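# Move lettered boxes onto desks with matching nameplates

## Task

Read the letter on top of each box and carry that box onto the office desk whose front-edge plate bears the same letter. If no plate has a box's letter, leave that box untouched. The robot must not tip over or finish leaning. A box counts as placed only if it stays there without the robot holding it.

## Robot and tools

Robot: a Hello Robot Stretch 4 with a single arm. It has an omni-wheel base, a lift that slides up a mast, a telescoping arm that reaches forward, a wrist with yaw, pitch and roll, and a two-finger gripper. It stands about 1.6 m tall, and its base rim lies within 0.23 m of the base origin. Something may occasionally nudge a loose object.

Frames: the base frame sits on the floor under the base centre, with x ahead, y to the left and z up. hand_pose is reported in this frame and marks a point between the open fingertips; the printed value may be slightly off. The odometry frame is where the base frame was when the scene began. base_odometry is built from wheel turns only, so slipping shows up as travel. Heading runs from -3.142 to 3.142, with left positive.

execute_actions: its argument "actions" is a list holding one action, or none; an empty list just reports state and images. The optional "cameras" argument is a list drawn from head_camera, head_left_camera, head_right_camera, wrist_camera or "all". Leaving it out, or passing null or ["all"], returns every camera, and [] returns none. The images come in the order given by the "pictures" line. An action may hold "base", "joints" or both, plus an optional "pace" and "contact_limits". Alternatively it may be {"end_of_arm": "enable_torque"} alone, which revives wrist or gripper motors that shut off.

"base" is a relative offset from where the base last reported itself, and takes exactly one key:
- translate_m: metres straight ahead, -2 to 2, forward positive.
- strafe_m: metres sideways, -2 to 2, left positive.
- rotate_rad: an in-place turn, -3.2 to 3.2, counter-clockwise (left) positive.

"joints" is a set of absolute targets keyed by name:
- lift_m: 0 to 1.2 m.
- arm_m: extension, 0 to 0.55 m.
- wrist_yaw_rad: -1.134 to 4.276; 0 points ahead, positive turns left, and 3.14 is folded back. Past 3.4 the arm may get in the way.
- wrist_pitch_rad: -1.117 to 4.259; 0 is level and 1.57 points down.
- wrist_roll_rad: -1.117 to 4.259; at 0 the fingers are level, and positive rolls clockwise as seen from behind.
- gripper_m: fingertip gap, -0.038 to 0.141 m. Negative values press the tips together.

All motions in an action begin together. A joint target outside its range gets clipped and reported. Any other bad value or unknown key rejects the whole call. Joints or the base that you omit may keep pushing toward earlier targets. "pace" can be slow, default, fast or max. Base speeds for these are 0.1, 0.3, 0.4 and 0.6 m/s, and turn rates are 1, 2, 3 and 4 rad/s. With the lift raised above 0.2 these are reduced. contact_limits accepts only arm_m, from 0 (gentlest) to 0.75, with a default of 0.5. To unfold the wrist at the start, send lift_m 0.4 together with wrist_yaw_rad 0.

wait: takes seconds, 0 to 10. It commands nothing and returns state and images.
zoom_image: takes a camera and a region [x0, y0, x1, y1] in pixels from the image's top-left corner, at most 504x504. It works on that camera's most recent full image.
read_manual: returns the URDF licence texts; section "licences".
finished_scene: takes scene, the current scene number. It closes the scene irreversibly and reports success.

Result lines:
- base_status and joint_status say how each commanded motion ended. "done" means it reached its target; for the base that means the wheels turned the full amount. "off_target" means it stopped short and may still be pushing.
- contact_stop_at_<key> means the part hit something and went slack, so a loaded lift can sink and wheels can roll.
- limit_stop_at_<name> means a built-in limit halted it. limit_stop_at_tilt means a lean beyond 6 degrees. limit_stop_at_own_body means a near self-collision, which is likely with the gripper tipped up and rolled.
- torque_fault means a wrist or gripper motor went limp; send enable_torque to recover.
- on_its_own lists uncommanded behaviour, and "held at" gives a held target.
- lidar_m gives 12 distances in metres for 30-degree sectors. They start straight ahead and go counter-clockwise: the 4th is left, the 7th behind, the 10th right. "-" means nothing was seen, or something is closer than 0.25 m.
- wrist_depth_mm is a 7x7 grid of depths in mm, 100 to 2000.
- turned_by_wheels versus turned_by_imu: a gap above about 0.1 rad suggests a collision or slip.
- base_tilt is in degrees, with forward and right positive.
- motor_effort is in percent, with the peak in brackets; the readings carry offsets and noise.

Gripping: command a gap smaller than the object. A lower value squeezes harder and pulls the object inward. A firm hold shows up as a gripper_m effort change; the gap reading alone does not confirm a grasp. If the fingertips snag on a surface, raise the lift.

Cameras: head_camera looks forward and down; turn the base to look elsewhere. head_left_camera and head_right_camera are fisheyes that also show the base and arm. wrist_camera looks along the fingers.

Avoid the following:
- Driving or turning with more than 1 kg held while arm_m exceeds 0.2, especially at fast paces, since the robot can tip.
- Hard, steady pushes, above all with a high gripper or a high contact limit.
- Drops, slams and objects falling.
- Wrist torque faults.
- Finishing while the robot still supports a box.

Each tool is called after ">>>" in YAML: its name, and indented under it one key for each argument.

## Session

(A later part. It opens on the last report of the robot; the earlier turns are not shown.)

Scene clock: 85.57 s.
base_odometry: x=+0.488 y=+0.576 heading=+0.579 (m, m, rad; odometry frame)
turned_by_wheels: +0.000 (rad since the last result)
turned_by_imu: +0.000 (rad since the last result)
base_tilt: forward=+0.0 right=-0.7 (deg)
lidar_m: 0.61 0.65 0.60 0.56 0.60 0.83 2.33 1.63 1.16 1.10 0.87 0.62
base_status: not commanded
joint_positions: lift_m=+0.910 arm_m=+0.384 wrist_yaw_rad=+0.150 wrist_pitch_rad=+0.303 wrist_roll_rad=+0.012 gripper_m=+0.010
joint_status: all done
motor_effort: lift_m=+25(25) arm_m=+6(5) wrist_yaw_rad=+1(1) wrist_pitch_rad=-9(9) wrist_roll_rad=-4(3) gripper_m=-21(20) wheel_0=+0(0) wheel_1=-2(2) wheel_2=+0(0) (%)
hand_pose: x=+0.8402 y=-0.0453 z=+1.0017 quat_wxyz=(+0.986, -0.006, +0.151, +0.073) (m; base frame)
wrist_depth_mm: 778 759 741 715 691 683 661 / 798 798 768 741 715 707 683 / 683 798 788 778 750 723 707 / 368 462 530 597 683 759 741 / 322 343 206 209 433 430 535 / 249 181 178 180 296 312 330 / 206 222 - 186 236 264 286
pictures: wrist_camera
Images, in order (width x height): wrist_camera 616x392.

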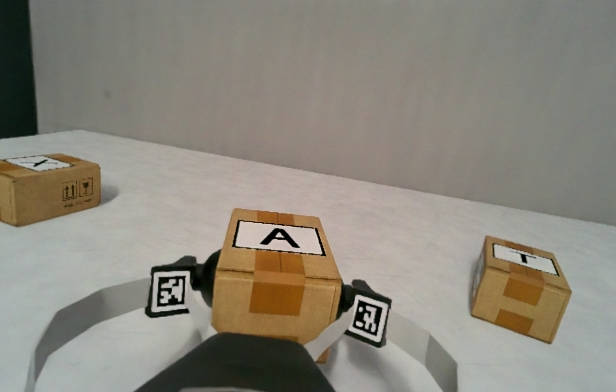

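>>> execute_actions:
  actions:
    - {"base":{"translate_m":-1.78},"joints":{"arm_m":0,"wrist_yaw_rad":0},"pace":"max"}
  cameras: []

>>> execute_actions:
  actions:
    - {"base":{"rotate_rad":1.59},"joints":{"lift_m":0.4},"pace":"fast"}
  cameras: ["wrist_camera"]

>>> execute_actions:
  actions:
    - {"base":{"translate_m":1.9},"pace":"max"}
  cameras: []

>>> execute_actions:
  actions:
    - {"base":{"rotate_rad":-0.5},"joints":{"lift_m":0.74},"pace":"fast"}
  cameras: ["head_camera","wrist_camera"]

Scene clock: 97.80 s.
base_odometry: x=-1.003 y=-0.397 heading=+0.579 (m, m, rad; odometry frame)
turned_by_wheels: +0.000 (rad since the last result)
turned_by_imu: -0.006 (rad since the last result)
base_tilt: forward=+0.0 right=-0.5 (deg)
lidar_m: 2.36 0.80 0.68 2.43 0.86 0.59 0.51 0.53 0.78 1.13 1.19 1.57
base_status: done
joint_positions: lift_m=+0.910 arm_m=+0.002 wrist_yaw_rad=+0.000 wrist_pitch_rad=+0.303 wrist_roll_rad=+0.012 gripper_m=+0.010
joint_status: all done
motor_effort: lift_m=+24(25) arm_m=-5(7) wrist_yaw_rad=+0(8) wrist_pitch_rad=-10(10) wrist_roll_rad=-2(3) gripper_m=-22(19) wheel_0=-1(9) wheel_1=-1(8) wheel_2=-2(7) (%)
hand_pose: x=+0.4478 y=-0.0874 z=+1.0017 quat_wxyz=(+0.989, +0.006, +0.151, -0.001) (m; base frame)
wrist_depth_mm: 1008 1499 - - - - 1576 / 1025 1537 - - - - 1499 / 1078 1618 - - - - 1464 / 1098 1708 - - - - 1397 / 1118 1863 206 210 - 1983 1366 / 1060 181 177 180 1983 1863 1336 / 1118 1499 - 185 1576 1661 1336
pictures: none
No camera images: the call's "cameras" was empty. Leave "cameras" out to get every camera's image.

Scene clock: 100.17 s.
base_odometry: x=-1.003 y=-0.397 heading=+2.168 (m, m, rad; odometry frame)
turned_by_wheels: +1.590 (rad since the last result)
turned_by_imu: +1.562 (rad since the last result)
base_tilt: forward=+0.0 right=-0.6 (deg)
lidar_m: 2.17 0.83 0.60 0.49 0.53 0.80 1.14 1.18 1.60 2.25 0.81 0.67
base_status: done
joint_positions: lift_m=+0.400 arm_m=+0.002 wrist_yaw_rad=+0.000 wrist_pitch_rad=+0.303 wrist_roll_rad=+0.012 gripper_m=+0.010
joint_status: all done
motor_effort: lift_m=+16(22) arm_m=-6(5) wrist_yaw_rad=+0(2) wrist_pitch_rad=-10(10) wrist_roll_rad=-3(3) gripper_m=-22(21) wheel_0=-2(7) wheel_1=-1(5) wheel_2=-1(5) (%)
hand_pose: x=+0.4479 y=-0.0874 z=+0.4924 quat_wxyz=(+0.989, +0.006, +0.151, -0.001) (m; base frame)
wrist_depth_mm: 976 1464 - - - 634 430 / 1025 1537 - - - 609 415 / 1060 1618 - - - 574 407 / 1078 1537 1983 - - 549 394 / 1060 1229 206 209 1366 539 379 / 931 181 177 179 654 512 389 / 741 809 - 186 741 462 404
pictures: wrist_camera
Images, in order (width x height): wrist_camera 616x392.

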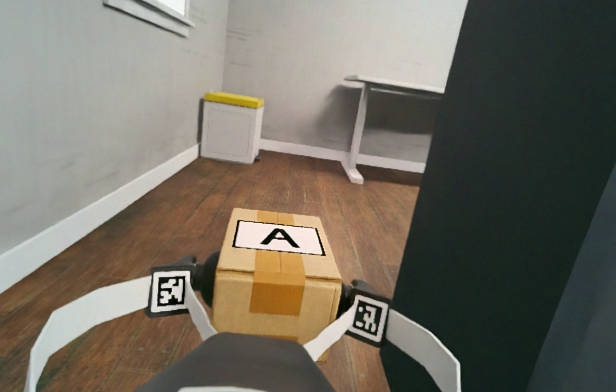

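Scene clock: 105.17 s.
base_odometry: x=-2.072 y=+1.173 heading=+2.168 (m, m, rad; odometry frame)
turned_by_wheels: +0.000 (rad since the last result)
turned_by_imu: +0.009 (rad since the last result)
base_tilt: forward=+0.0 right=-0.6 (deg)
lidar_m: 0.99 0.79 0.57 0.53 0.56 0.82 2.38 0.93 1.21 2.34 1.26 0.98
base_status: done
joint_positions: lift_m=+0.400 arm_m=+0.002 wrist_yaw_rad=+0.000 wrist_pitch_rad=+0.303 wrist_roll_rad=+0.012 gripper_m=+0.010
joint_status: not commanded
motor_effort: lift_m=+17(17) arm_m=-5(6) wrist_yaw_rad=+0(3) wrist_pitch_rad=-11(10) wrist_roll_rad=-3(3) gripper_m=-20(21) wheel_0=+1(11) wheel_1=+2(7) wheel_2=+0(13) (%)
hand_pose: x=+0.4478 y=-0.0874 z=+0.4924 quat_wxyz=(+0.989, +0.006, +0.151, -0.001) (m; base frame)
wrist_depth_mm: 976 1336 1336 1366 1336 1366 1366 / 1025 1430 1397 1397 1397 960 820 / 750 809 1430 1464 1464 1464 1464 / 768 768 1576 1537 1537 1576 1576 / 820 809 206 209 1537 1576 1576 / 842 182 177 179 1025 1255 1336 / 750 809 - 186 866 946 1025
pictures: none
No camera images: the call's "cameras" was empty. Leave "cameras" out to get every camera's image.

Scene clock: 107.10 s.
base_odometry: x=-2.072 y=+1.173 heading=+1.669 (m, m, rad; odometry frame)
turned_by_wheels: -0.500 (rad since the last result)
turned_by_imu: -0.491 (rad since the last result)
base_tilt: forward=+0.0 right=-0.6 (deg)
lidar_m: 0.99 0.99 0.74 0.56 0.53 0.57 0.87 1.29 0.92 1.25 2.34 1.26
base_status: done
joint_positions: lift_m=+0.740 arm_m=+0.002 wrist_yaw_rad=+0.000 wrist_pitch_rad=+0.303 wrist_roll_rad=+0.012 gripper_m=+0.010
joint_status: all done
motor_effort: lift_m=+25(25) arm_m=-5(5) wrist_yaw_rad=+0(0) wrist_pitch_rad=-10(10) wrist_roll_rad=-2(3) gripper_m=-22(20) wheel_0=+0(9) wheel_1=+1(7) wheel_2=+0(5) (%)
hand_pose: x=+0.4478 y=-0.0875 z=+0.8317 quat_wxyz=(+0.989, +0.006, +0.151, -0.001) (m; base frame)
wrist_depth_mm: 1205 1336 1464 1618 1808 - - / 1229 1336 1499 1661 1983 - - / 1281 1430 1366 1708 1921 - - / 1336 1499 1182 960 1255 1808 - / 1397 1537 206 209 - - - / 1366 182 177 179 1661 1921 - / 1160 1255 - 186 1308 1499 1618
pictures: head_camera, wrist_camera
Images, in order (width x height): head_camera 420x560, wrist_camera 616x392.

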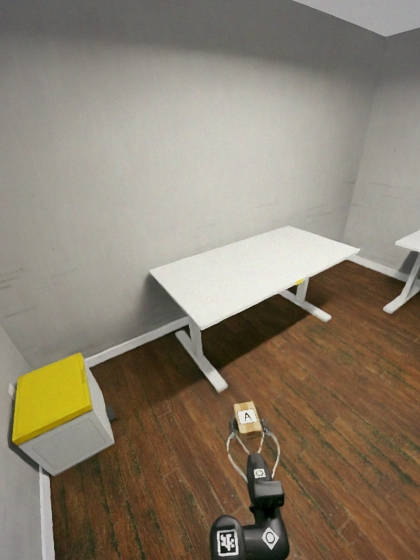

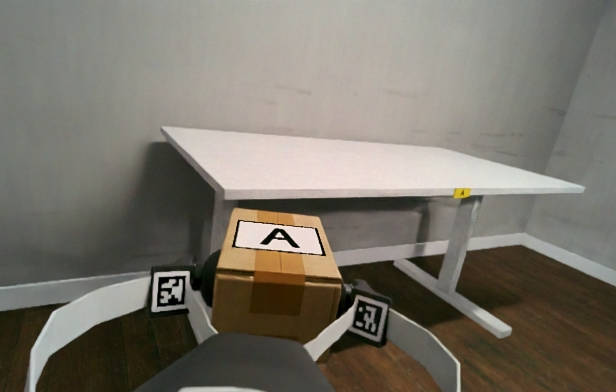

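>>> execute_actions:
  actions:
    - {"base":{"translate_m":0.35},"joints":{"arm_m":0.45},"pace":"fast"}
  cameras: ["head_camera","wrist_camera"]

Scene clock: 111.27 s.
base_odometry: x=-2.106 y=+1.522 heading=+1.669 (m, m, rad; odometry frame)
turned_by_wheels: +0.000 (rad since the last result)
turned_by_imu: +0.002 (rad since the last result)
base_tilt: forward=+0.1 right=-0.5 (deg)
lidar_m: 0.64 1.20 0.74 0.73 0.70 0.77 1.09 1.18 1.20 1.70 2.18 0.81
base_status: done
joint_positions: lift_m=+0.740 arm_m=+0.449 wrist_yaw_rad=+0.000 wrist_pitch_rad=+0.303 wrist_roll_rad=+0.012 gripper_m=+0.010
joint_status: all done
motor_effort: lift_m=+24(25) arm_m=+5(7) wrist_yaw_rad=+1(0) wrist_pitch_rad=-10(11) wrist_roll_rad=-3(2) gripper_m=-21(20) wheel_0=+1(9) wheel_1=+1(7) wheel_2=+1(16) (%)
hand_pose: x=+0.8953 y=-0.0873 z=+0.8318 quat_wxyz=(+0.989, +0.006, +0.151, -0.001) (m; base frame)
wrist_depth_mm: 654 707 778 866 1008 1138 1336 / 668 750 820 917 1042 1229 1464 / 699 778 866 991 1118 1336 1537 / 591 647 723 809 931 1078 1537 / 433 459 206 209 597 661 723 / 338 181 177 180 404 462 504 / 278 301 - 186 322 359 384
pictures: head_camera, wrist_camera
Images, in order (width x height): head_camera 420x560, wrist_camera 616x392.

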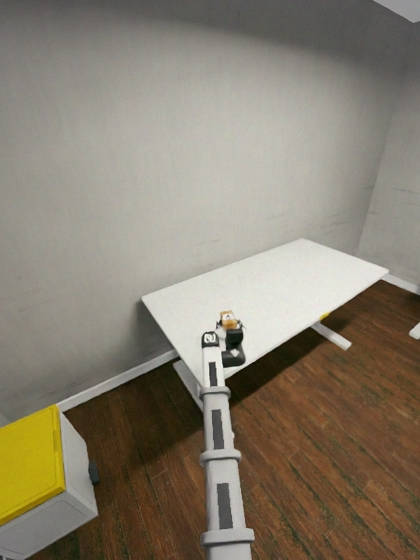

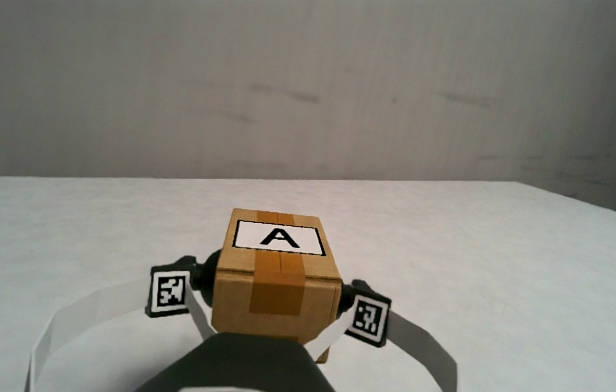

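>>> execute_actions:
  actions:
    - {"joints":{"lift_m":0.657}}
  cameras: []

Scene clock: 114.53 s.
base_odometry: x=-2.106 y=+1.522 heading=+1.669 (m, m, rad; odometry frame)
turned_by_wheels: +0.000 (rad since the last result)
turned_by_imu: +0.000 (rad since the last result)
base_tilt: forward=+0.0 right=-0.5 (deg)
lidar_m: 0.69 1.22 0.75 0.72 0.68 0.75 1.12 1.17 1.22 1.70 2.18 0.81
base_status: not commanded
joint_positions: lift_m=+0.657 arm_m=+0.449 wrist_yaw_rad=+0.000 wrist_pitch_rad=+0.303 wrist_roll_rad=+0.012 gripper_m=+0.010
joint_status: all done
motor_effort: lift_m=+16(24) arm_m=+5(5) wrist_yaw_rad=-1(1) wrist_pitch_rad=-9(9) wrist_roll_rad=-3(2) gripper_m=-23(19) wheel_0=+1(1) wheel_1=+1(1) wheel_2=+1(1) (%)
hand_pose: x=+0.8953 y=-0.0873 z=+0.7495 quat_wxyz=(+0.989, +0.006, +0.151, -0.001) (m; base frame)
wrist_depth_mm: 654 723 778 866 991 1118 1336 / 668 732 820 931 1042 1205 1430 / 585 683 820 917 1078 1255 1618 / 377 415 462 521 603 699 809 / 278 296 206 209 377 415 466 / 216 182 177 179 257 297 320 / 178 193 - 186 206 230 245
pictures: none
No camera images: the call's "cameras" was empty. Leave "cameras" out to get every camera's image.

>>> execute_actions:
  actions:
    - {"joints":{"lift_m":0.651,"gripper_m":0.11}}
  cameras: ["wrist_camera"]

>>> execute_actions:
  actions:
    - {"base":{"translate_m":-0.35},"joints":{"arm_m":0},"pace":"max"}
  cameras: ["wrist_camera"]

>>> execute_actions:
  actions:
    - {"base":{"rotate_rad":0.5},"joints":{"lift_m":0.3},"pace":"max"}
  cameras: []

>>> execute_actions:
  actions:
    - {"base":{"translate_m":-1.77},"joints":{"wrist_yaw_rad":-1.0},"pace":"max"}
  cameras: []

Scene clock: 120.60 s.
base_odometry: x=-2.106 y=+1.522 heading=+1.669 (m, m, rad; odometry frame)
turned_by_wheels: +0.000 (rad since the last result)
turned_by_imu: +0.001 (rad since the last result)
base_tilt: forward=+0.1 right=-0.5 (deg)
lidar_m: 0.67 1.19 0.75 0.72 0.69 0.77 1.09 1.18 1.21 1.68 2.18 0.80
base_status: not commanded
joint_positions: lift_m=+0.651 arm_m=+0.449 wrist_yaw_rad=+0.000 wrist_pitch_rad=+0.302 wrist_roll_rad=+0.012 gripper_m=+0.110
joint_status: all done
motor_effort: lift_m=+16(16) arm_m=+5(5) wrist_yaw_rad=+0(0) wrist_pitch_rad=-8(10) wrist_roll_rad=-2(3) gripper_m=-1(17) wheel_0=+1(1) wheel_1=+1(1) wheel_2=+1(1) (%)
hand_pose: x=+0.8954 y=-0.0873 z=+0.7436 quat_wxyz=(+0.989, +0.006, +0.151, -0.001) (m; base frame)
wrist_depth_mm: 654 715 778 866 991 1160 1336 / 668 750 820 917 1060 1205 1464 / 569 668 809 931 1098 1281 1576 / 366 399 449 500 569 668 798 / 267 265 266 224 366 404 445 / 212 202 190 195 220 287 310 / 173 185 - 196 203 224 236
pictures: wrist_camera
Images, in order (width x height): wrist_camera 616x392.

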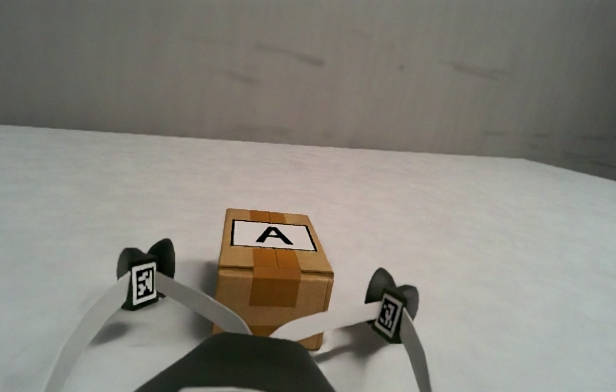

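Scene clock: 122.87 s.
base_odometry: x=-2.072 y=+1.173 heading=+1.669 (m, m, rad; odometry frame)
turned_by_wheels: +0.000 (rad since the last result)
turned_by_imu: -0.001 (rad since the last result)
base_tilt: forward=+0.1 right=-0.6 (deg)
lidar_m: 0.97 0.99 0.74 0.57 0.52 0.57 0.88 1.30 0.93 1.26 2.34 1.26
base_status: done
joint_positions: lift_m=+0.651 arm_m=+0.002 wrist_yaw_rad=+0.000 wrist_pitch_rad=+0.302 wrist_roll_rad=+0.012 gripper_m=+0.110
joint_status: all done
motor_effort: lift_m=+16(16) arm_m=-6(10) wrist_yaw_rad=+2(2) wrist_pitch_rad=-7(7) wrist_roll_rad=-1(1) gripper_m=-1(2) wheel_0=-2(8) wheel_1=+0(8) wheel_2=+0(10) (%)
hand_pose: x=+0.4479 y=-0.0875 z=+0.7437 quat_wxyz=(+0.989, +0.006, +0.151, -0.001) (m; base frame)
wrist_depth_mm: 1182 1336 1430 1618 1863 - - / 1229 1366 1537 1708 1863 - - / 1281 1464 1138 1042 1397 - - / 1366 1499 1618 1921 - - - / 1397 1499 1661 1921 - - - / 1308 1255 1308 1537 221 1708 1921 / 1060 1138 - 1182 1281 1366 1464
pictures: wrist_camera
Images, in order (width x height): wrist_camera 616x392.

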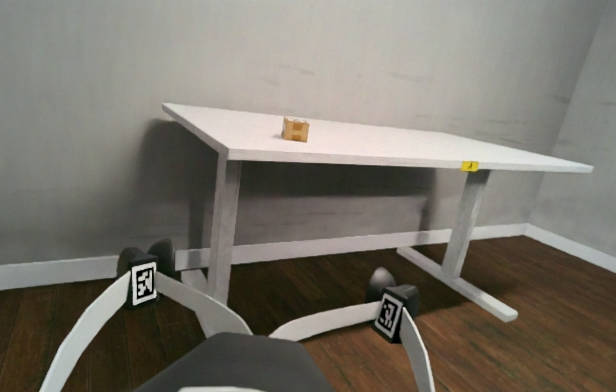

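Scene clock: 124.37 s.
base_odometry: x=-2.072 y=+1.173 heading=+2.169 (m, m, rad; odometry frame)
turned_by_wheels: +0.500 (rad since the last result)
turned_by_imu: +0.492 (rad since the last result)
base_tilt: forward=+0.1 right=-0.6 (deg)
lidar_m: 0.99 0.80 0.57 0.51 0.56 0.84 2.38 0.93 1.20 2.35 1.26 1.00
base_status: done
joint_positions: lift_m=+0.300 arm_m=+0.002 wrist_yaw_rad=+0.000 wrist_pitch_rad=+0.302 wrist_roll_rad=+0.012 gripper_m=+0.110
joint_status: all done
motor_effort: lift_m=+17(16) arm_m=-5(5) wrist_yaw_rad=+0(0) wrist_pitch_rad=-7(6) wrist_roll_rad=-3(2) gripper_m=-1(0) wheel_0=-2(8) wheel_1=+2(7) wheel_2=+0(4) (%)
hand_pose: x=+0.4479 y=-0.0874 z=+0.3926 quat_wxyz=(+0.989, +0.006, +0.151, -0.001) (m; base frame)
wrist_depth_mm: 991 1366 1336 1366 1336 946 759 / 723 878 1397 1430 1397 1397 1430 / 732 741 1464 1464 1464 1430 1499 / 768 778 1464 1537 1537 1537 1576 / 798 788 1098 1205 1281 1397 1618 / 759 741 809 904 220 1025 1118 / 634 676 - 715 732 820 866
pictures: none
No camera images: the call's "cameras" was empty. Leave "cameras" out to get every camera's image.

Scene clock: 129.03 s.
base_odometry: x=-1.076 y=-0.290 heading=+2.169 (m, m, rad; odometry frame)
turned_by_wheels: +0.000 (rad since the last result)
turned_by_imu: -0.007 (rad since the last result)
base_tilt: forward=+0.1 right=-0.6 (deg)
lidar_m: 2.19 0.84 0.60 0.55 0.55 0.79 1.27 1.32 1.81 1.75 0.62 0.56
base_status: done
joint_positions: lift_m=+0.300 arm_m=+0.002 wrist_yaw_rad=-1.000 wrist_pitch_rad=+0.302 wrist_roll_rad=+0.012 gripper_m=+0.110
joint_status: all done
motor_effort: lift_m=+17(17) arm_m=-5(5) wrist_yaw_rad=+1(10) wrist_pitch_rad=-6(6) wrist_roll_rad=-1(3) gripper_m=+0(1) wheel_0=+0(10) wheel_1=+1(8) wheel_2=-1(17) (%)
hand_pose: x=+0.2478 y=-0.2790 z=+0.3926 quat_wxyz=(+0.867, +0.077, +0.129, -0.475) (m; base frame)
wrist_depth_mm: 480 399 394 521 788 1576 - / 508 410 415 564 878 1983 - / 535 430 436 609 991 - - / 564 445 466 661 1138 - - / 585 445 496 715 1205 1499 1661 / 621 449 500 707 220 1042 1138 / 615 517 - 715 732 820 891
pictures: none
No camera images: the call's "cameras" was empty. Leave "cameras" out to get every camera's image.

>>> execute_actions:
  actions:
    - {"base":{"rotate_rad":-1.54},"pace":"fast"}
  cameras: []

>>> execute_actions:
  actions:
    - {"base":{"translate_m":1.8},"joints":{"lift_m":0.885,"wrist_yaw_rad":0,"arm_m":0.25,"gripper_m":0.13},"pace":"max"}
  cameras: ["head_camera","wrist_camera"]

Scene clock: 137.27 s.
base_odometry: x=-1.076 y=-0.290 heading=+0.628 (m, m, rad; odometry frame)
turned_by_wheels: -1.540 (rad since the last result)
turned_by_imu: -1.513 (rad since the last result)
base_tilt: forward=+0.0 right=-0.6 (deg)
lidar_m: 1.53 0.59 0.55 2.01 0.82 0.59 0.56 0.52 0.83 1.27 1.34 1.86
base_status: done
joint_positions: lift_m=+0.300 arm_m=+0.002 wrist_yaw_rad=-1.000 wrist_pitch_rad=+0.302 wrist_roll_rad=+0.012 gripper_m=+0.110
joint_status: not commanded
motor_effort: lift_m=+17(17) arm_m=-6(5) wrist_yaw_rad=+1(1) wrist_pitch_rad=-6(6) wrist_roll_rad=-3(1) gripper_m=-1(1) wheel_0=+0(8) wheel_1=-1(10) wheel_2=-1(14) (%)
hand_pose: x=+0.2478 y=-0.2790 z=+0.3926 quat_wxyz=(+0.867, +0.077, +0.129, -0.475) (m; base frame)
wrist_depth_mm: - 1863 1576 1308 1182 1060 931 / - 1921 1618 1397 1205 1060 946 / - 1983 1661 1397 1255 1078 960 / 1336 1499 1618 1464 1229 1098 991 / 976 976 1098 1205 1229 1160 1008 / 778 741 820 904 220 1060 991 / 634 676 - 723 750 820 866
pictures: none
No camera images: the call's "cameras" was empty. Leave "cameras" out to get every camera's image.

Scene clock: 141.97 s.
base_odometry: x=+0.380 y=+0.769 heading=+0.628 (m, m, rad; odometry frame)
turned_by_wheels: +0.000 (rad since the last result)
turned_by_imu: +0.008 (rad since the last result)
base_tilt: forward=+0.1 right=-0.7 (deg)
lidar_m: 0.61 0.50 0.38 0.36 0.39 0.55 2.34 1.84 1.38 1.33 0.81 0.61
base_status: done
joint_positions: lift_m=+0.885 arm_m=+0.249 wrist_yaw_rad=+0.000 wrist_pitch_rad=+0.302 wrist_roll_rad=+0.012 gripper_m=+0.130
joint_status: all done
motor_effort: lift_m=+23(27) arm_m=+5(8) wrist_yaw_rad=+1(6) wrist_pitch_rad=-6(8) wrist_roll_rad=-3(3) gripper_m=+1(0) wheel_0=-1(8) wheel_1=+0(4) wheel_2=+1(19) (%)
hand_pose: x=+0.6954 y=-0.0874 z=+0.9771 quat_wxyz=(+0.989, +0.006, +0.150, -0.001) (m; base frame)
wrist_depth_mm: 609 842 831 831 820 820 798 / 640 854 866 866 842 854 842 / 615 732 831 878 891 878 878 / 377 415 436 500 591 691 831 / 276 285 319 343 375 415 459 / 216 209 225 258 215 296 319 / 178 190 - 202 210 230 243
pictures: head_camera, wrist_camera
Images, in order (width x height): head_camera 420x560, wrist_camera 616x392.

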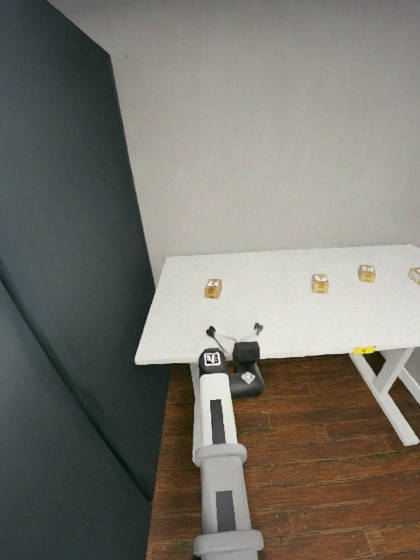

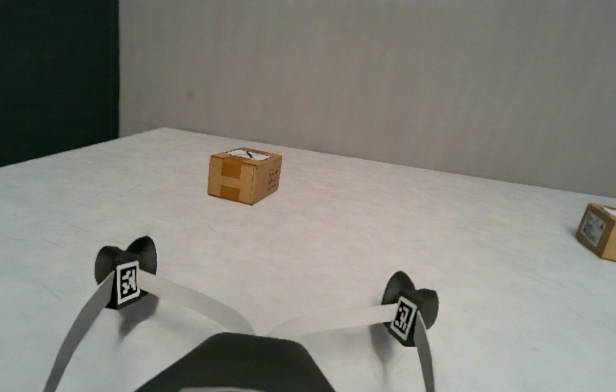

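>>> execute_actions:
  actions:
    - {"base":{"strafe_m":0.075},"joints":{"arm_m":0.40,"lift_m":0.88,"wrist_yaw_rad":-0.05}}
  cameras: ["wrist_camera"]

Scene clock: 146.23 s.
base_odometry: x=+0.336 y=+0.829 heading=+0.628 (m, m, rad; odometry frame)
turned_by_wheels: +0.000 (rad since the last result)
turned_by_imu: +0.001 (rad since the last result)
base_tilt: forward=+0.1 right=-0.7 (deg)
lidar_m: 0.61 0.39 0.31 0.28 0.31 0.46 1.41 1.94 1.46 1.40 0.80 0.61
base_status: done
joint_positions: lift_m=+0.880 arm_m=+0.399 wrist_yaw_rad=-0.050 wrist_pitch_rad=+0.302 wrist_roll_rad=+0.012 gripper_m=+0.130
joint_status: all done
motor_effort: lift_m=+16(23) arm_m=+6(3) wrist_yaw_rad=-2(3) wrist_pitch_rad=-7(7) wrist_roll_rad=-2(3) gripper_m=+1(0) wheel_0=-2(10) wheel_1=+0(10) wheel_2=+0(0) (%)
hand_pose: x=+0.8406 y=-0.1010 z=+0.9728 quat_wxyz=(+0.988, +0.010, +0.150, -0.026) (m; base frame)
wrist_depth_mm: 554 691 691 691 699 691 691 / 564 723 723 715 723 732 732 / 580 723 732 750 750 759 768 / 362 402 424 357 574 661 788 / 267 262 304 303 364 399 442 / 209 202 219 248 216 286 307 / 172 185 - 195 203 224 235
pictures: wrist_camera
Images, in order (width x height): wrist_camera 616x392.

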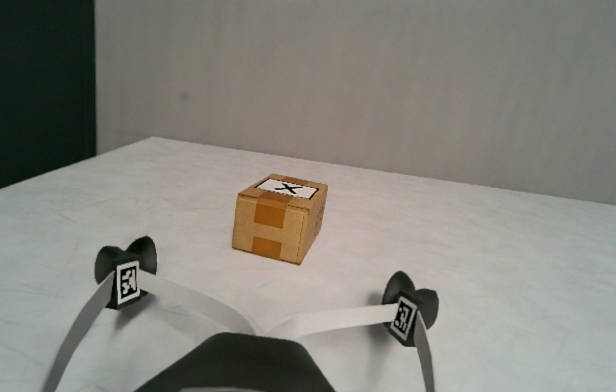

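>>> execute_actions:
  actions:
    - {"joints":{"arm_m":0.505,"wrist_yaw_rad":0}}
  cameras: ["wrist_camera"]

>>> execute_actions:
  actions:
    - {"joints":{"gripper_m":0.01}}
  cameras: ["wrist_camera"]

Scene clock: 150.90 s.
base_odometry: x=+0.336 y=+0.829 heading=+0.628 (m, m, rad; odometry frame)
turned_by_wheels: +0.000 (rad since the last result)
turned_by_imu: +0.001 (rad since the last result)
base_tilt: forward=+0.1 right=-0.7 (deg)
lidar_m: 0.59 0.39 0.29 0.26 0.31 0.45 1.40 1.93 1.46 1.41 0.81 0.62
base_status: not commanded
joint_positions: lift_m=+0.880 arm_m=+0.504 wrist_yaw_rad=+0.000 wrist_pitch_rad=+0.302 wrist_roll_rad=+0.012 gripper_m=+0.130
joint_status: all done
motor_effort: lift_m=+16(16) arm_m=+5(9) wrist_yaw_rad=+1(5) wrist_pitch_rad=-6(6) wrist_roll_rad=-2(2) gripper_m=+0(0) wheel_0=-2(2) wheel_1=+0(0) wheel_2=+0(0) (%)
hand_pose: x=+0.9503 y=-0.0874 z=+0.9728 quat_wxyz=(+0.989, +0.006, +0.150, -0.001) (m; base frame)
wrist_depth_mm: 496 597 603 597 591 580 580 / 512 615 621 609 609 609 603 / 530 640 640 634 640 634 634 / 373 399 445 496 574 640 654 / 266 273 296 213 355 397 445 / 209 202 199 186 216 285 309 / 172 184 - 192 202 222 236
pictures: wrist_camera
Images, in order (width x height): wrist_camera 616x392.

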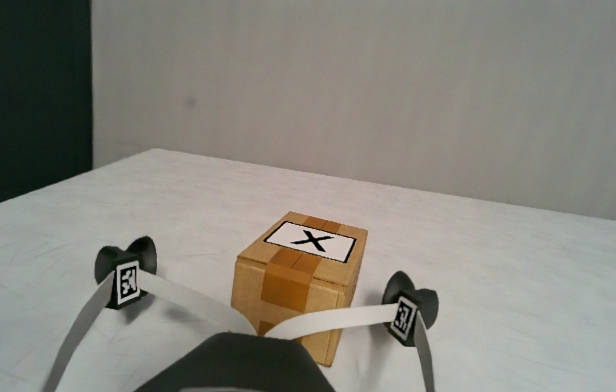

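Scene clock: 153.00 s.
base_odometry: x=+0.336 y=+0.829 heading=+0.628 (m, m, rad; odometry frame)
turned_by_wheels: +0.000 (rad since the last result)
turned_by_imu: +0.000 (rad since the last result)
base_tilt: forward=+0.0 right=-0.6 (deg)
lidar_m: 0.60 0.41 0.29 0.28 0.32 0.44 1.40 1.95 1.46 1.40 0.80 0.62
base_status: not commanded
joint_positions: lift_m=+0.880 arm_m=+0.504 wrist_yaw_rad=+0.000 wrist_pitch_rad=+0.303 wrist_roll_rad=+0.012 gripper_m=+0.010
joint_status: all done
motor_effort: lift_m=+16(16) arm_m=+6(6) wrist_yaw_rad=-1(0) wrist_pitch_rad=-8(9) wrist_roll_rad=-3(1) gripper_m=-22(19) wheel_0=-2(2) wheel_1=+0(0) wheel_2=+0(0) (%)
hand_pose: x=+0.9503 y=-0.0874 z=+0.9726 quat_wxyz=(+0.989, +0.006, +0.151, -0.001) (m; base frame)
wrist_depth_mm: 496 603 597 591 591 585 574 / 512 627 627 615 609 609 603 / 525 640 647 640 634 627 627 / 366 397 439 496 569 640 647 / 264 282 192 213 359 397 436 / 197 178 180 178 255 283 309 / 172 183 - 187 196 221 234
pictures: wrist_camera
Images, in order (width x height): wrist_camera 616x392.

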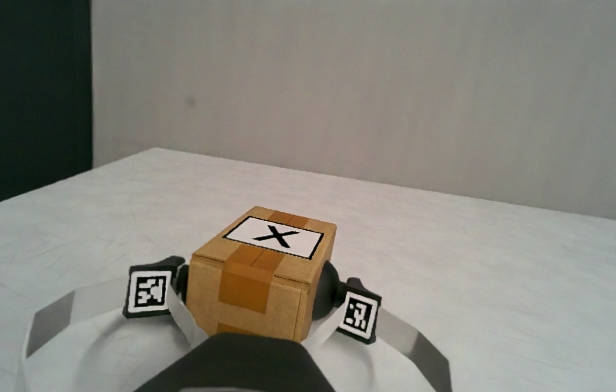

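>>> execute_actions:
  actions:
    - {"joints":{"lift_m":0.91}}
  cameras: ["wrist_camera"]

>>> execute_actions:
  actions:
    - {"base":{"translate_m":-1.87},"joints":{"arm_m":0},"pace":"max"}
  cameras: []

>>> execute_actions:
  actions:
    - {"base":{"rotate_rad":-0.05},"joints":{"lift_m":0.45,"wrist_yaw_rad":-1.1},"pace":"max"}
  cameras: ["wrist_camera","head_left_camera"]

Scene clock: 158.63 s.
base_odometry: x=+0.336 y=+0.829 heading=+0.628 (m, m, rad; odometry frame)
turned_by_wheels: +0.000 (rad since the last result)
turned_by_imu: +0.001 (rad since the last result)
base_tilt: forward=+0.0 right=-0.6 (deg)
lidar_m: 0.58 0.42 0.30 0.29 0.30 0.45 1.38 1.93 1.45 1.41 0.81 0.61
base_status: not commanded
joint_positions: lift_m=+0.910 arm_m=+0.504 wrist_yaw_rad=+0.000 wrist_pitch_rad=+0.303 wrist_roll_rad=+0.012 gripper_m=+0.010
joint_status: all done
motor_effort: lift_m=+25(26) arm_m=+5(5) wrist_yaw_rad=+0(2) wrist_pitch_rad=-9(9) wrist_roll_rad=-3(4) gripper_m=-20(19) wheel_0=-2(2) wheel_1=+0(0) wheel_2=+0(0) (%)
hand_pose: x=+0.9503 y=-0.0874 z=+1.0018 quat_wxyz=(+0.989, +0.006, +0.151, -0.001) (m; base frame)
wrist_depth_mm: 496 603 603 597 585 585 580 / 508 621 615 615 615 609 603 / 530 647 640 640 634 640 627 / 512 477 530 591 654 661 654 / 320 342 192 213 436 480 539 / 238 178 180 178 309 343 370 / 209 222 - 225 236 268 287
pictures: wrist_camera
Images, in order (width x height): wrist_camera 616x392.

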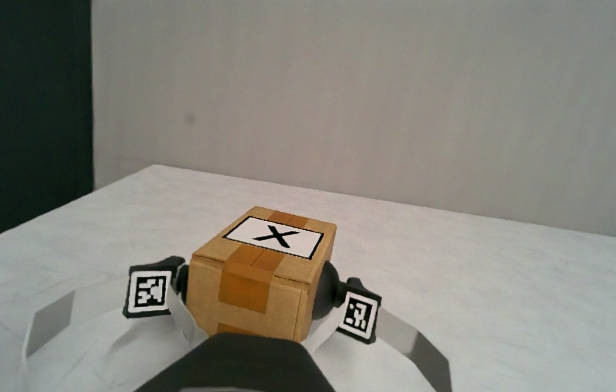

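Scene clock: 164.93 s.
base_odometry: x=-1.177 y=-0.269 heading=+0.628 (m, m, rad; odometry frame)
turned_by_wheels: +0.000 (rad since the last result)
turned_by_imu: -0.007 (rad since the last result)
base_tilt: forward=+0.0 right=-0.6 (deg)
lidar_m: 1.26 0.58 0.63 1.65 0.70 0.51 0.50 0.50 0.73 1.33 1.41 1.96
base_status: done
joint_positions: lift_m=+0.910 arm_m=+0.002 wrist_yaw_rad=+0.000 wrist_pitch_rad=+0.303 wrist_roll_rad=+0.012 gripper_m=+0.010
joint_status: all done
motor_effort: lift_m=+24(25) arm_m=-6(8) wrist_yaw_rad=+0(0) wrist_pitch_rad=-10(11) wrist_roll_rad=-3(3) gripper_m=-20(21) wheel_0=-1(8) wheel_1=+1(8) wheel_2=-1(6) (%)
hand_pose: x=+0.4478 y=-0.0874 z=+1.0017 quat_wxyz=(+0.989, +0.006, +0.151, -0.001) (m; base frame)
wrist_depth_mm: 627 904 1618 - - - - / 640 960 1756 - - - 1921 / 661 1008 - - - - 1863 / 683 1025 1983 - - - 1808 / 707 1008 193 213 - - 1808 / 647 180 181 178 - - 1661 / 778 1182 - 1537 1618 1863 1661
pictures: none
No camera images: the call's "cameras" was empty. Leave "cameras" out to get every camera's image.

Scene clock: 166.67 s.
base_odometry: x=-1.177 y=-0.269 heading=+0.578 (m, m, rad; odometry frame)
turned_by_wheels: -0.050 (rad since the last result)
turned_by_imu: -0.048 (rad since the last result)
base_tilt: forward=+0.0 right=-0.6 (deg)
lidar_m: 1.53 0.58 0.62 2.15 0.75 0.53 0.50 0.48 0.68 1.33 1.41 1.85
base_status: done
joint_positions: lift_m=+0.450 arm_m=+0.002 wrist_yaw_rad=-1.100 wrist_pitch_rad=+0.303 wrist_roll_rad=+0.012 gripper_m=+0.010
joint_status: all done
motor_effort: lift_m=+17(21) arm_m=-5(5) wrist_yaw_rad=-2(8) wrist_pitch_rad=-10(11) wrist_roll_rad=-2(2) gripper_m=-23(21) wheel_0=+1(4) wheel_1=+1(9) wheel_2=+2(8) (%)
hand_pose: x=+0.2195 y=-0.2850 z=+0.5423 quat_wxyz=(+0.842, +0.084, +0.126, -0.517) (m; base frame)
wrist_depth_mm: 1808 1661 1464 1308 1182 1078 991 / 1983 1708 1499 1366 1229 1118 1025 / - 1708 1576 1397 1281 1118 1042 / 1756 1808 1576 1397 1281 1160 1060 / 1255 1336 192 213 1336 1205 1098 / 946 180 181 178 1229 1229 1138 / 820 891 - 917 931 1060 1118
pictures: head_left_camera, wrist_camera
Images, in order (width x height): head_left_camera 420x672, wrist_camera 616x392.

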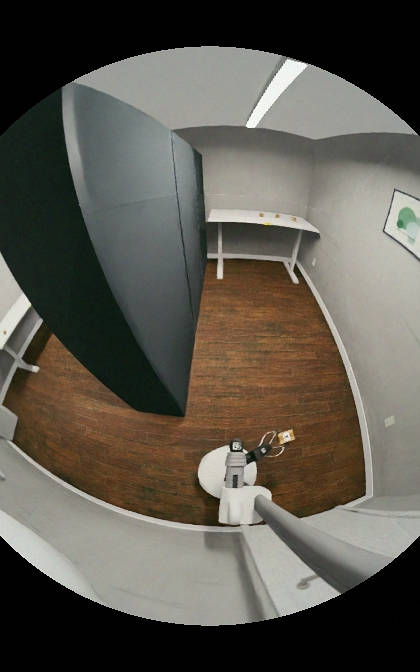

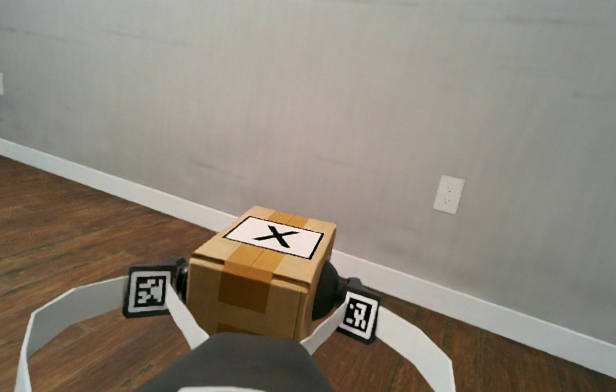

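>>> execute_actions:
  actions:
    - {"base":{"strafe_m":1.35},"joints":{"lift_m":0.33},"pace":"max"}
  cameras: ["head_camera"]

>>> execute_actions:
  actions:
    - {"base":{"translate_m":1.65},"joints":{"lift_m":0.75,"wrist_yaw_rad":0,"arm_m":0.15},"pace":"max"}
  cameras: ["head_camera","wrist_camera"]

Scene clock: 173.90 s.
base_odometry: x=-1.916 y=+0.861 heading=+0.578 (m, m, rad; odometry frame)
turned_by_wheels: +0.000 (rad since the last result)
turned_by_imu: +0.004 (rad since the last result)
base_tilt: forward=+0.1 right=-0.6 (deg)
lidar_m: 1.90 1.83 1.34 1.31 0.71 0.50 0.50 0.54 0.73 1.76 0.66 0.72
base_status: done
joint_positions: lift_m=+0.330 arm_m=+0.002 wrist_yaw_rad=-1.100 wrist_pitch_rad=+0.303 wrist_roll_rad=+0.012 gripper_m=+0.010
joint_status: all done
motor_effort: lift_m=+21(21) arm_m=-5(5) wrist_yaw_rad=+1(1) wrist_pitch_rad=-10(10) wrist_roll_rad=-3(2) gripper_m=-22(20) wheel_0=+2(13) wheel_1=-2(14) wheel_2=+1(4) (%)
hand_pose: x=+0.2194 y=-0.2850 z=+0.4220 quat_wxyz=(+0.842, +0.084, +0.126, -0.517) (m; base frame)
wrist_depth_mm: 1060 1138 504 621 - - - / 1078 1098 508 676 - - - / 1160 1229 544 732 - - - / 1160 1229 564 809 - - - / 891 960 193 213 1430 1576 1808 / 741 180 181 178 991 1138 1205 / 668 668 - 723 759 878 917
pictures: head_camera
Images, in order (width x height): head_camera 420x560.

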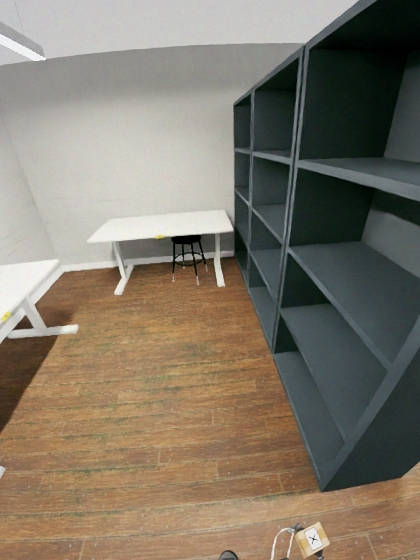

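Scene clock: 178.40 s.
base_odometry: x=-0.534 y=+1.764 heading=+0.579 (m, m, rad; odometry frame)
turned_by_wheels: +0.000 (rad since the last result)
turned_by_imu: +0.007 (rad since the last result)
base_tilt: forward=+0.0 right=-0.7 (deg)
lidar_m: 0.75 0.80 1.12 1.28 1.33 2.26 2.18 0.72 0.50 0.47 0.47 0.70
base_status: done
joint_positions: lift_m=+0.750 arm_m=+0.149 wrist_yaw_rad=+0.000 wrist_pitch_rad=+0.303 wrist_roll_rad=+0.012 gripper_m=+0.010
joint_status: all done
motor_effort: lift_m=+23(28) arm_m=+5(8) wrist_yaw_rad=+0(9) wrist_pitch_rad=-10(11) wrist_roll_rad=-2(1) gripper_m=-21(22) wheel_0=+1(7) wheel_1=+0(11) wheel_2=+0(14) (%)
hand_pose: x=+0.5953 y=-0.0874 z=+0.8419 quat_wxyz=(+0.989, +0.006, +0.151, -0.001) (m; base frame)
wrist_depth_mm: 1098 1098 1098 1098 1098 1042 1078 / 1138 1138 1160 1160 1160 1078 1098 / 960 1138 1182 1205 1182 1160 1138 / 621 683 759 842 1182 1229 1138 / 455 484 192 214 615 1205 1118 / 418 178 180 178 439 842 931 / 1182 1182 - 878 1255 707 723
pictures: head_camera, wrist_camera
Images, in order (width x height): head_camera 420x560, wrist_camera 616x392.

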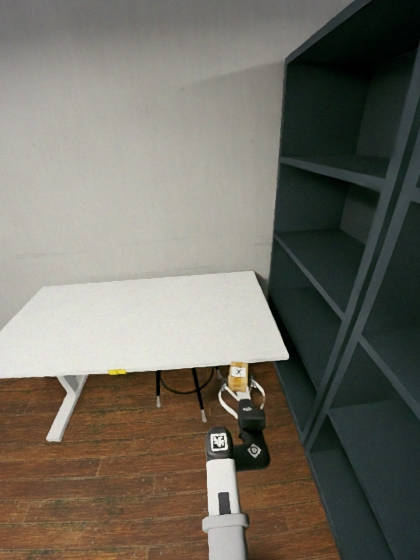

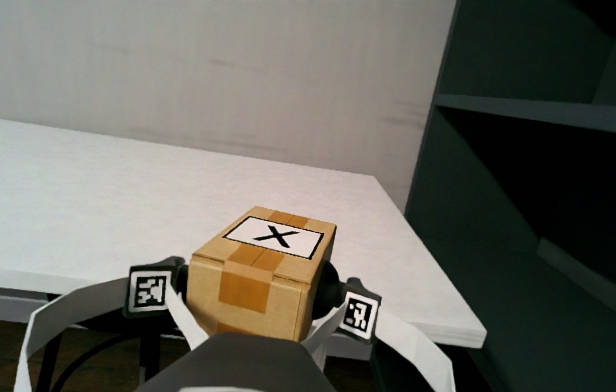

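The depth readings match the height of desk A.

>>> zoom_image:
  camera: "head_camera"
  region: [90,355,150,390]

>>> execute_actions:
  actions:
    - {"joints":{"lift_m":0.67,"arm_m":0.47},"pace":"fast"}
  cameras: []

>>> execute_actions:
  actions:
    - {"joints":{"lift_m":0.651,"gripper_m":0.11}}
  cameras: ["wrist_camera"]

>>> execute_actions:
  actions:
    - {"joints":{"arm_m":0.3},"pace":"fast"}
  cameras: ["wrist_camera","head_camera"]

Region (90, 355, 150, 390) of head_camera's 420x560 image, scaled by 8.400, with more detail than that image has; it fills the top 294 rows of this view, and the rest is white.

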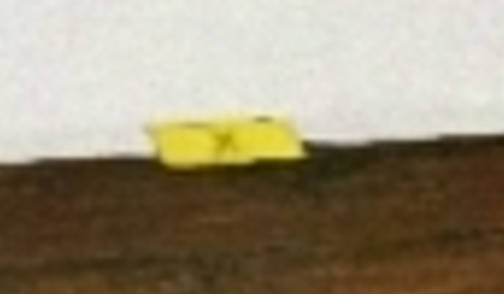

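Scene clock: 186.97 s.
base_odometry: x=-0.534 y=+1.764 heading=+0.579 (m, m, rad; odometry frame)
turned_by_wheels: +0.000 (rad since the last result)
turned_by_imu: +0.001 (rad since the last result)
base_tilt: forward=+0.0 right=-0.5 (deg)
lidar_m: 0.76 0.80 1.11 1.27 1.31 2.26 2.17 0.72 0.51 0.47 0.50 0.69
base_status: not commanded
joint_positions: lift_m=+0.670 arm_m=+0.469 wrist_yaw_rad=+0.000 wrist_pitch_rad=+0.303 wrist_roll_rad=+0.012 gripper_m=+0.010
joint_status: all done
motor_effort: lift_m=+16(22) arm_m=+5(5) wrist_yaw_rad=+1(1) wrist_pitch_rad=-9(11) wrist_roll_rad=-3(1) gripper_m=-22(19) wheel_0=+1(1) wheel_1=+0(0) wheel_2=+0(0) (%)
hand_pose: x=+0.9153 y=-0.0873 z=+0.7624 quat_wxyz=(+0.989, +0.006, +0.151, -0.001) (m; base frame)
wrist_depth_mm: 798 809 820 809 820 820 768 / 831 842 831 842 842 831 788 / 647 750 854 878 878 842 842 / 410 452 500 569 654 878 866 / 301 325 193 213 413 492 917 / 225 181 181 178 293 322 750 / 196 210 - 213 224 253 272
pictures: none
No camera images: the call's "cameras" was empty. Leave "cameras" out to get every camera's image.

Scene clock: 188.80 s.
base_odometry: x=-0.534 y=+1.764 heading=+0.579 (m, m, rad; odometry frame)
turned_by_wheels: +0.000 (rad since the last result)
turned_by_imu: +0.000 (rad since the last result)
base_tilt: forward=+0.0 right=-0.6 (deg)
lidar_m: 0.76 0.79 1.10 1.27 1.31 2.25 2.18 0.70 0.50 0.48 0.50 0.70
base_status: not commanded
joint_positions: lift_m=+0.651 arm_m=+0.469 wrist_yaw_rad=+0.000 wrist_pitch_rad=+0.302 wrist_roll_rad=+0.012 gripper_m=+0.110
joint_status: all done
motor_effort: lift_m=+16(16) arm_m=+5(5) wrist_yaw_rad=-1(0) wrist_pitch_rad=-8(9) wrist_roll_rad=-3(4) gripper_m=-1(20) wheel_0=+1(1) wheel_1=+0(0) wheel_2=+0(0) (%)
hand_pose: x=+0.9154 y=-0.0873 z=+0.7436 quat_wxyz=(+0.989, +0.006, +0.151, -0.001) (m; base frame)
wrist_depth_mm: 798 809 809 820 809 809 759 / 831 831 842 854 842 831 798 / 574 668 798 866 878 866 842 / 362 397 445 504 580 878 878 / 268 265 266 220 362 399 904 / 213 202 198 190 220 287 332 / 173 186 - 196 202 224 236
pictures: wrist_camera
Images, in order (width x height): wrist_camera 616x392.

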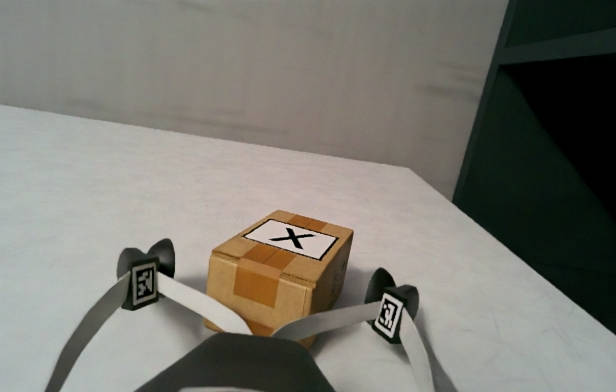

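Scene clock: 190.13 s.
base_odometry: x=-0.534 y=+1.764 heading=+0.579 (m, m, rad; odometry frame)
turned_by_wheels: +0.000 (rad since the last result)
turned_by_imu: +0.000 (rad since the last result)
base_tilt: forward=+0.1 right=-0.6 (deg)
lidar_m: 0.75 0.78 1.12 1.26 1.33 2.25 2.16 0.70 0.50 0.47 0.48 0.70
base_status: not commanded
joint_positions: lift_m=+0.651 arm_m=+0.301 wrist_yaw_rad=+0.000 wrist_pitch_rad=+0.302 wrist_roll_rad=+0.012 gripper_m=+0.110
joint_status: all done
motor_effort: lift_m=+16(16) arm_m=-5(4) wrist_yaw_rad=+1(0) wrist_pitch_rad=-7(8) wrist_roll_rad=-2(3) gripper_m=-3(1) wheel_0=+1(1) wheel_1=+0(0) wheel_2=+0(0) (%)
hand_pose: x=+0.7473 y=-0.0875 z=+0.7437 quat_wxyz=(+0.989, +0.006, +0.151, -0.001) (m; base frame)
wrist_depth_mm: 960 946 976 976 976 931 917 / 991 991 991 1008 1025 976 960 / 569 668 809 1042 1060 1008 991 / 364 402 433 384 580 1042 1060 / 268 266 307 334 366 404 991 / 442 249 252 254 221 287 334 / 1025 976 - 676 1160 1138 267
pictures: head_camera, wrist_camera
Images, in order (width x height): head_camera 420x560, wrist_camera 616x392.

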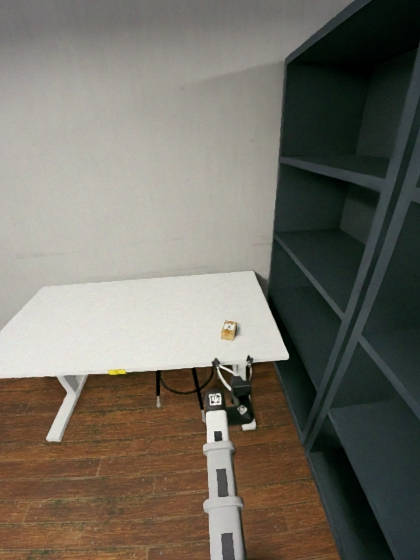

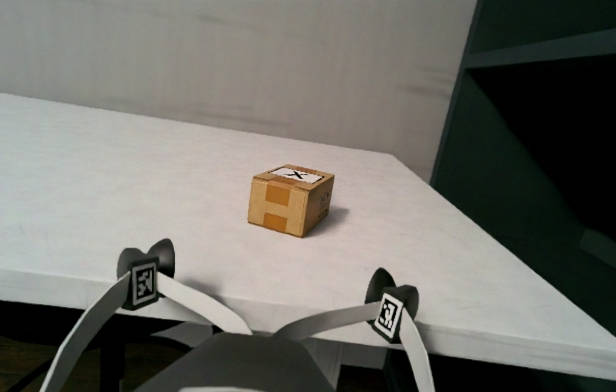

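>>> finished_scene:
  scene: 1

The scene is finished: the task was done.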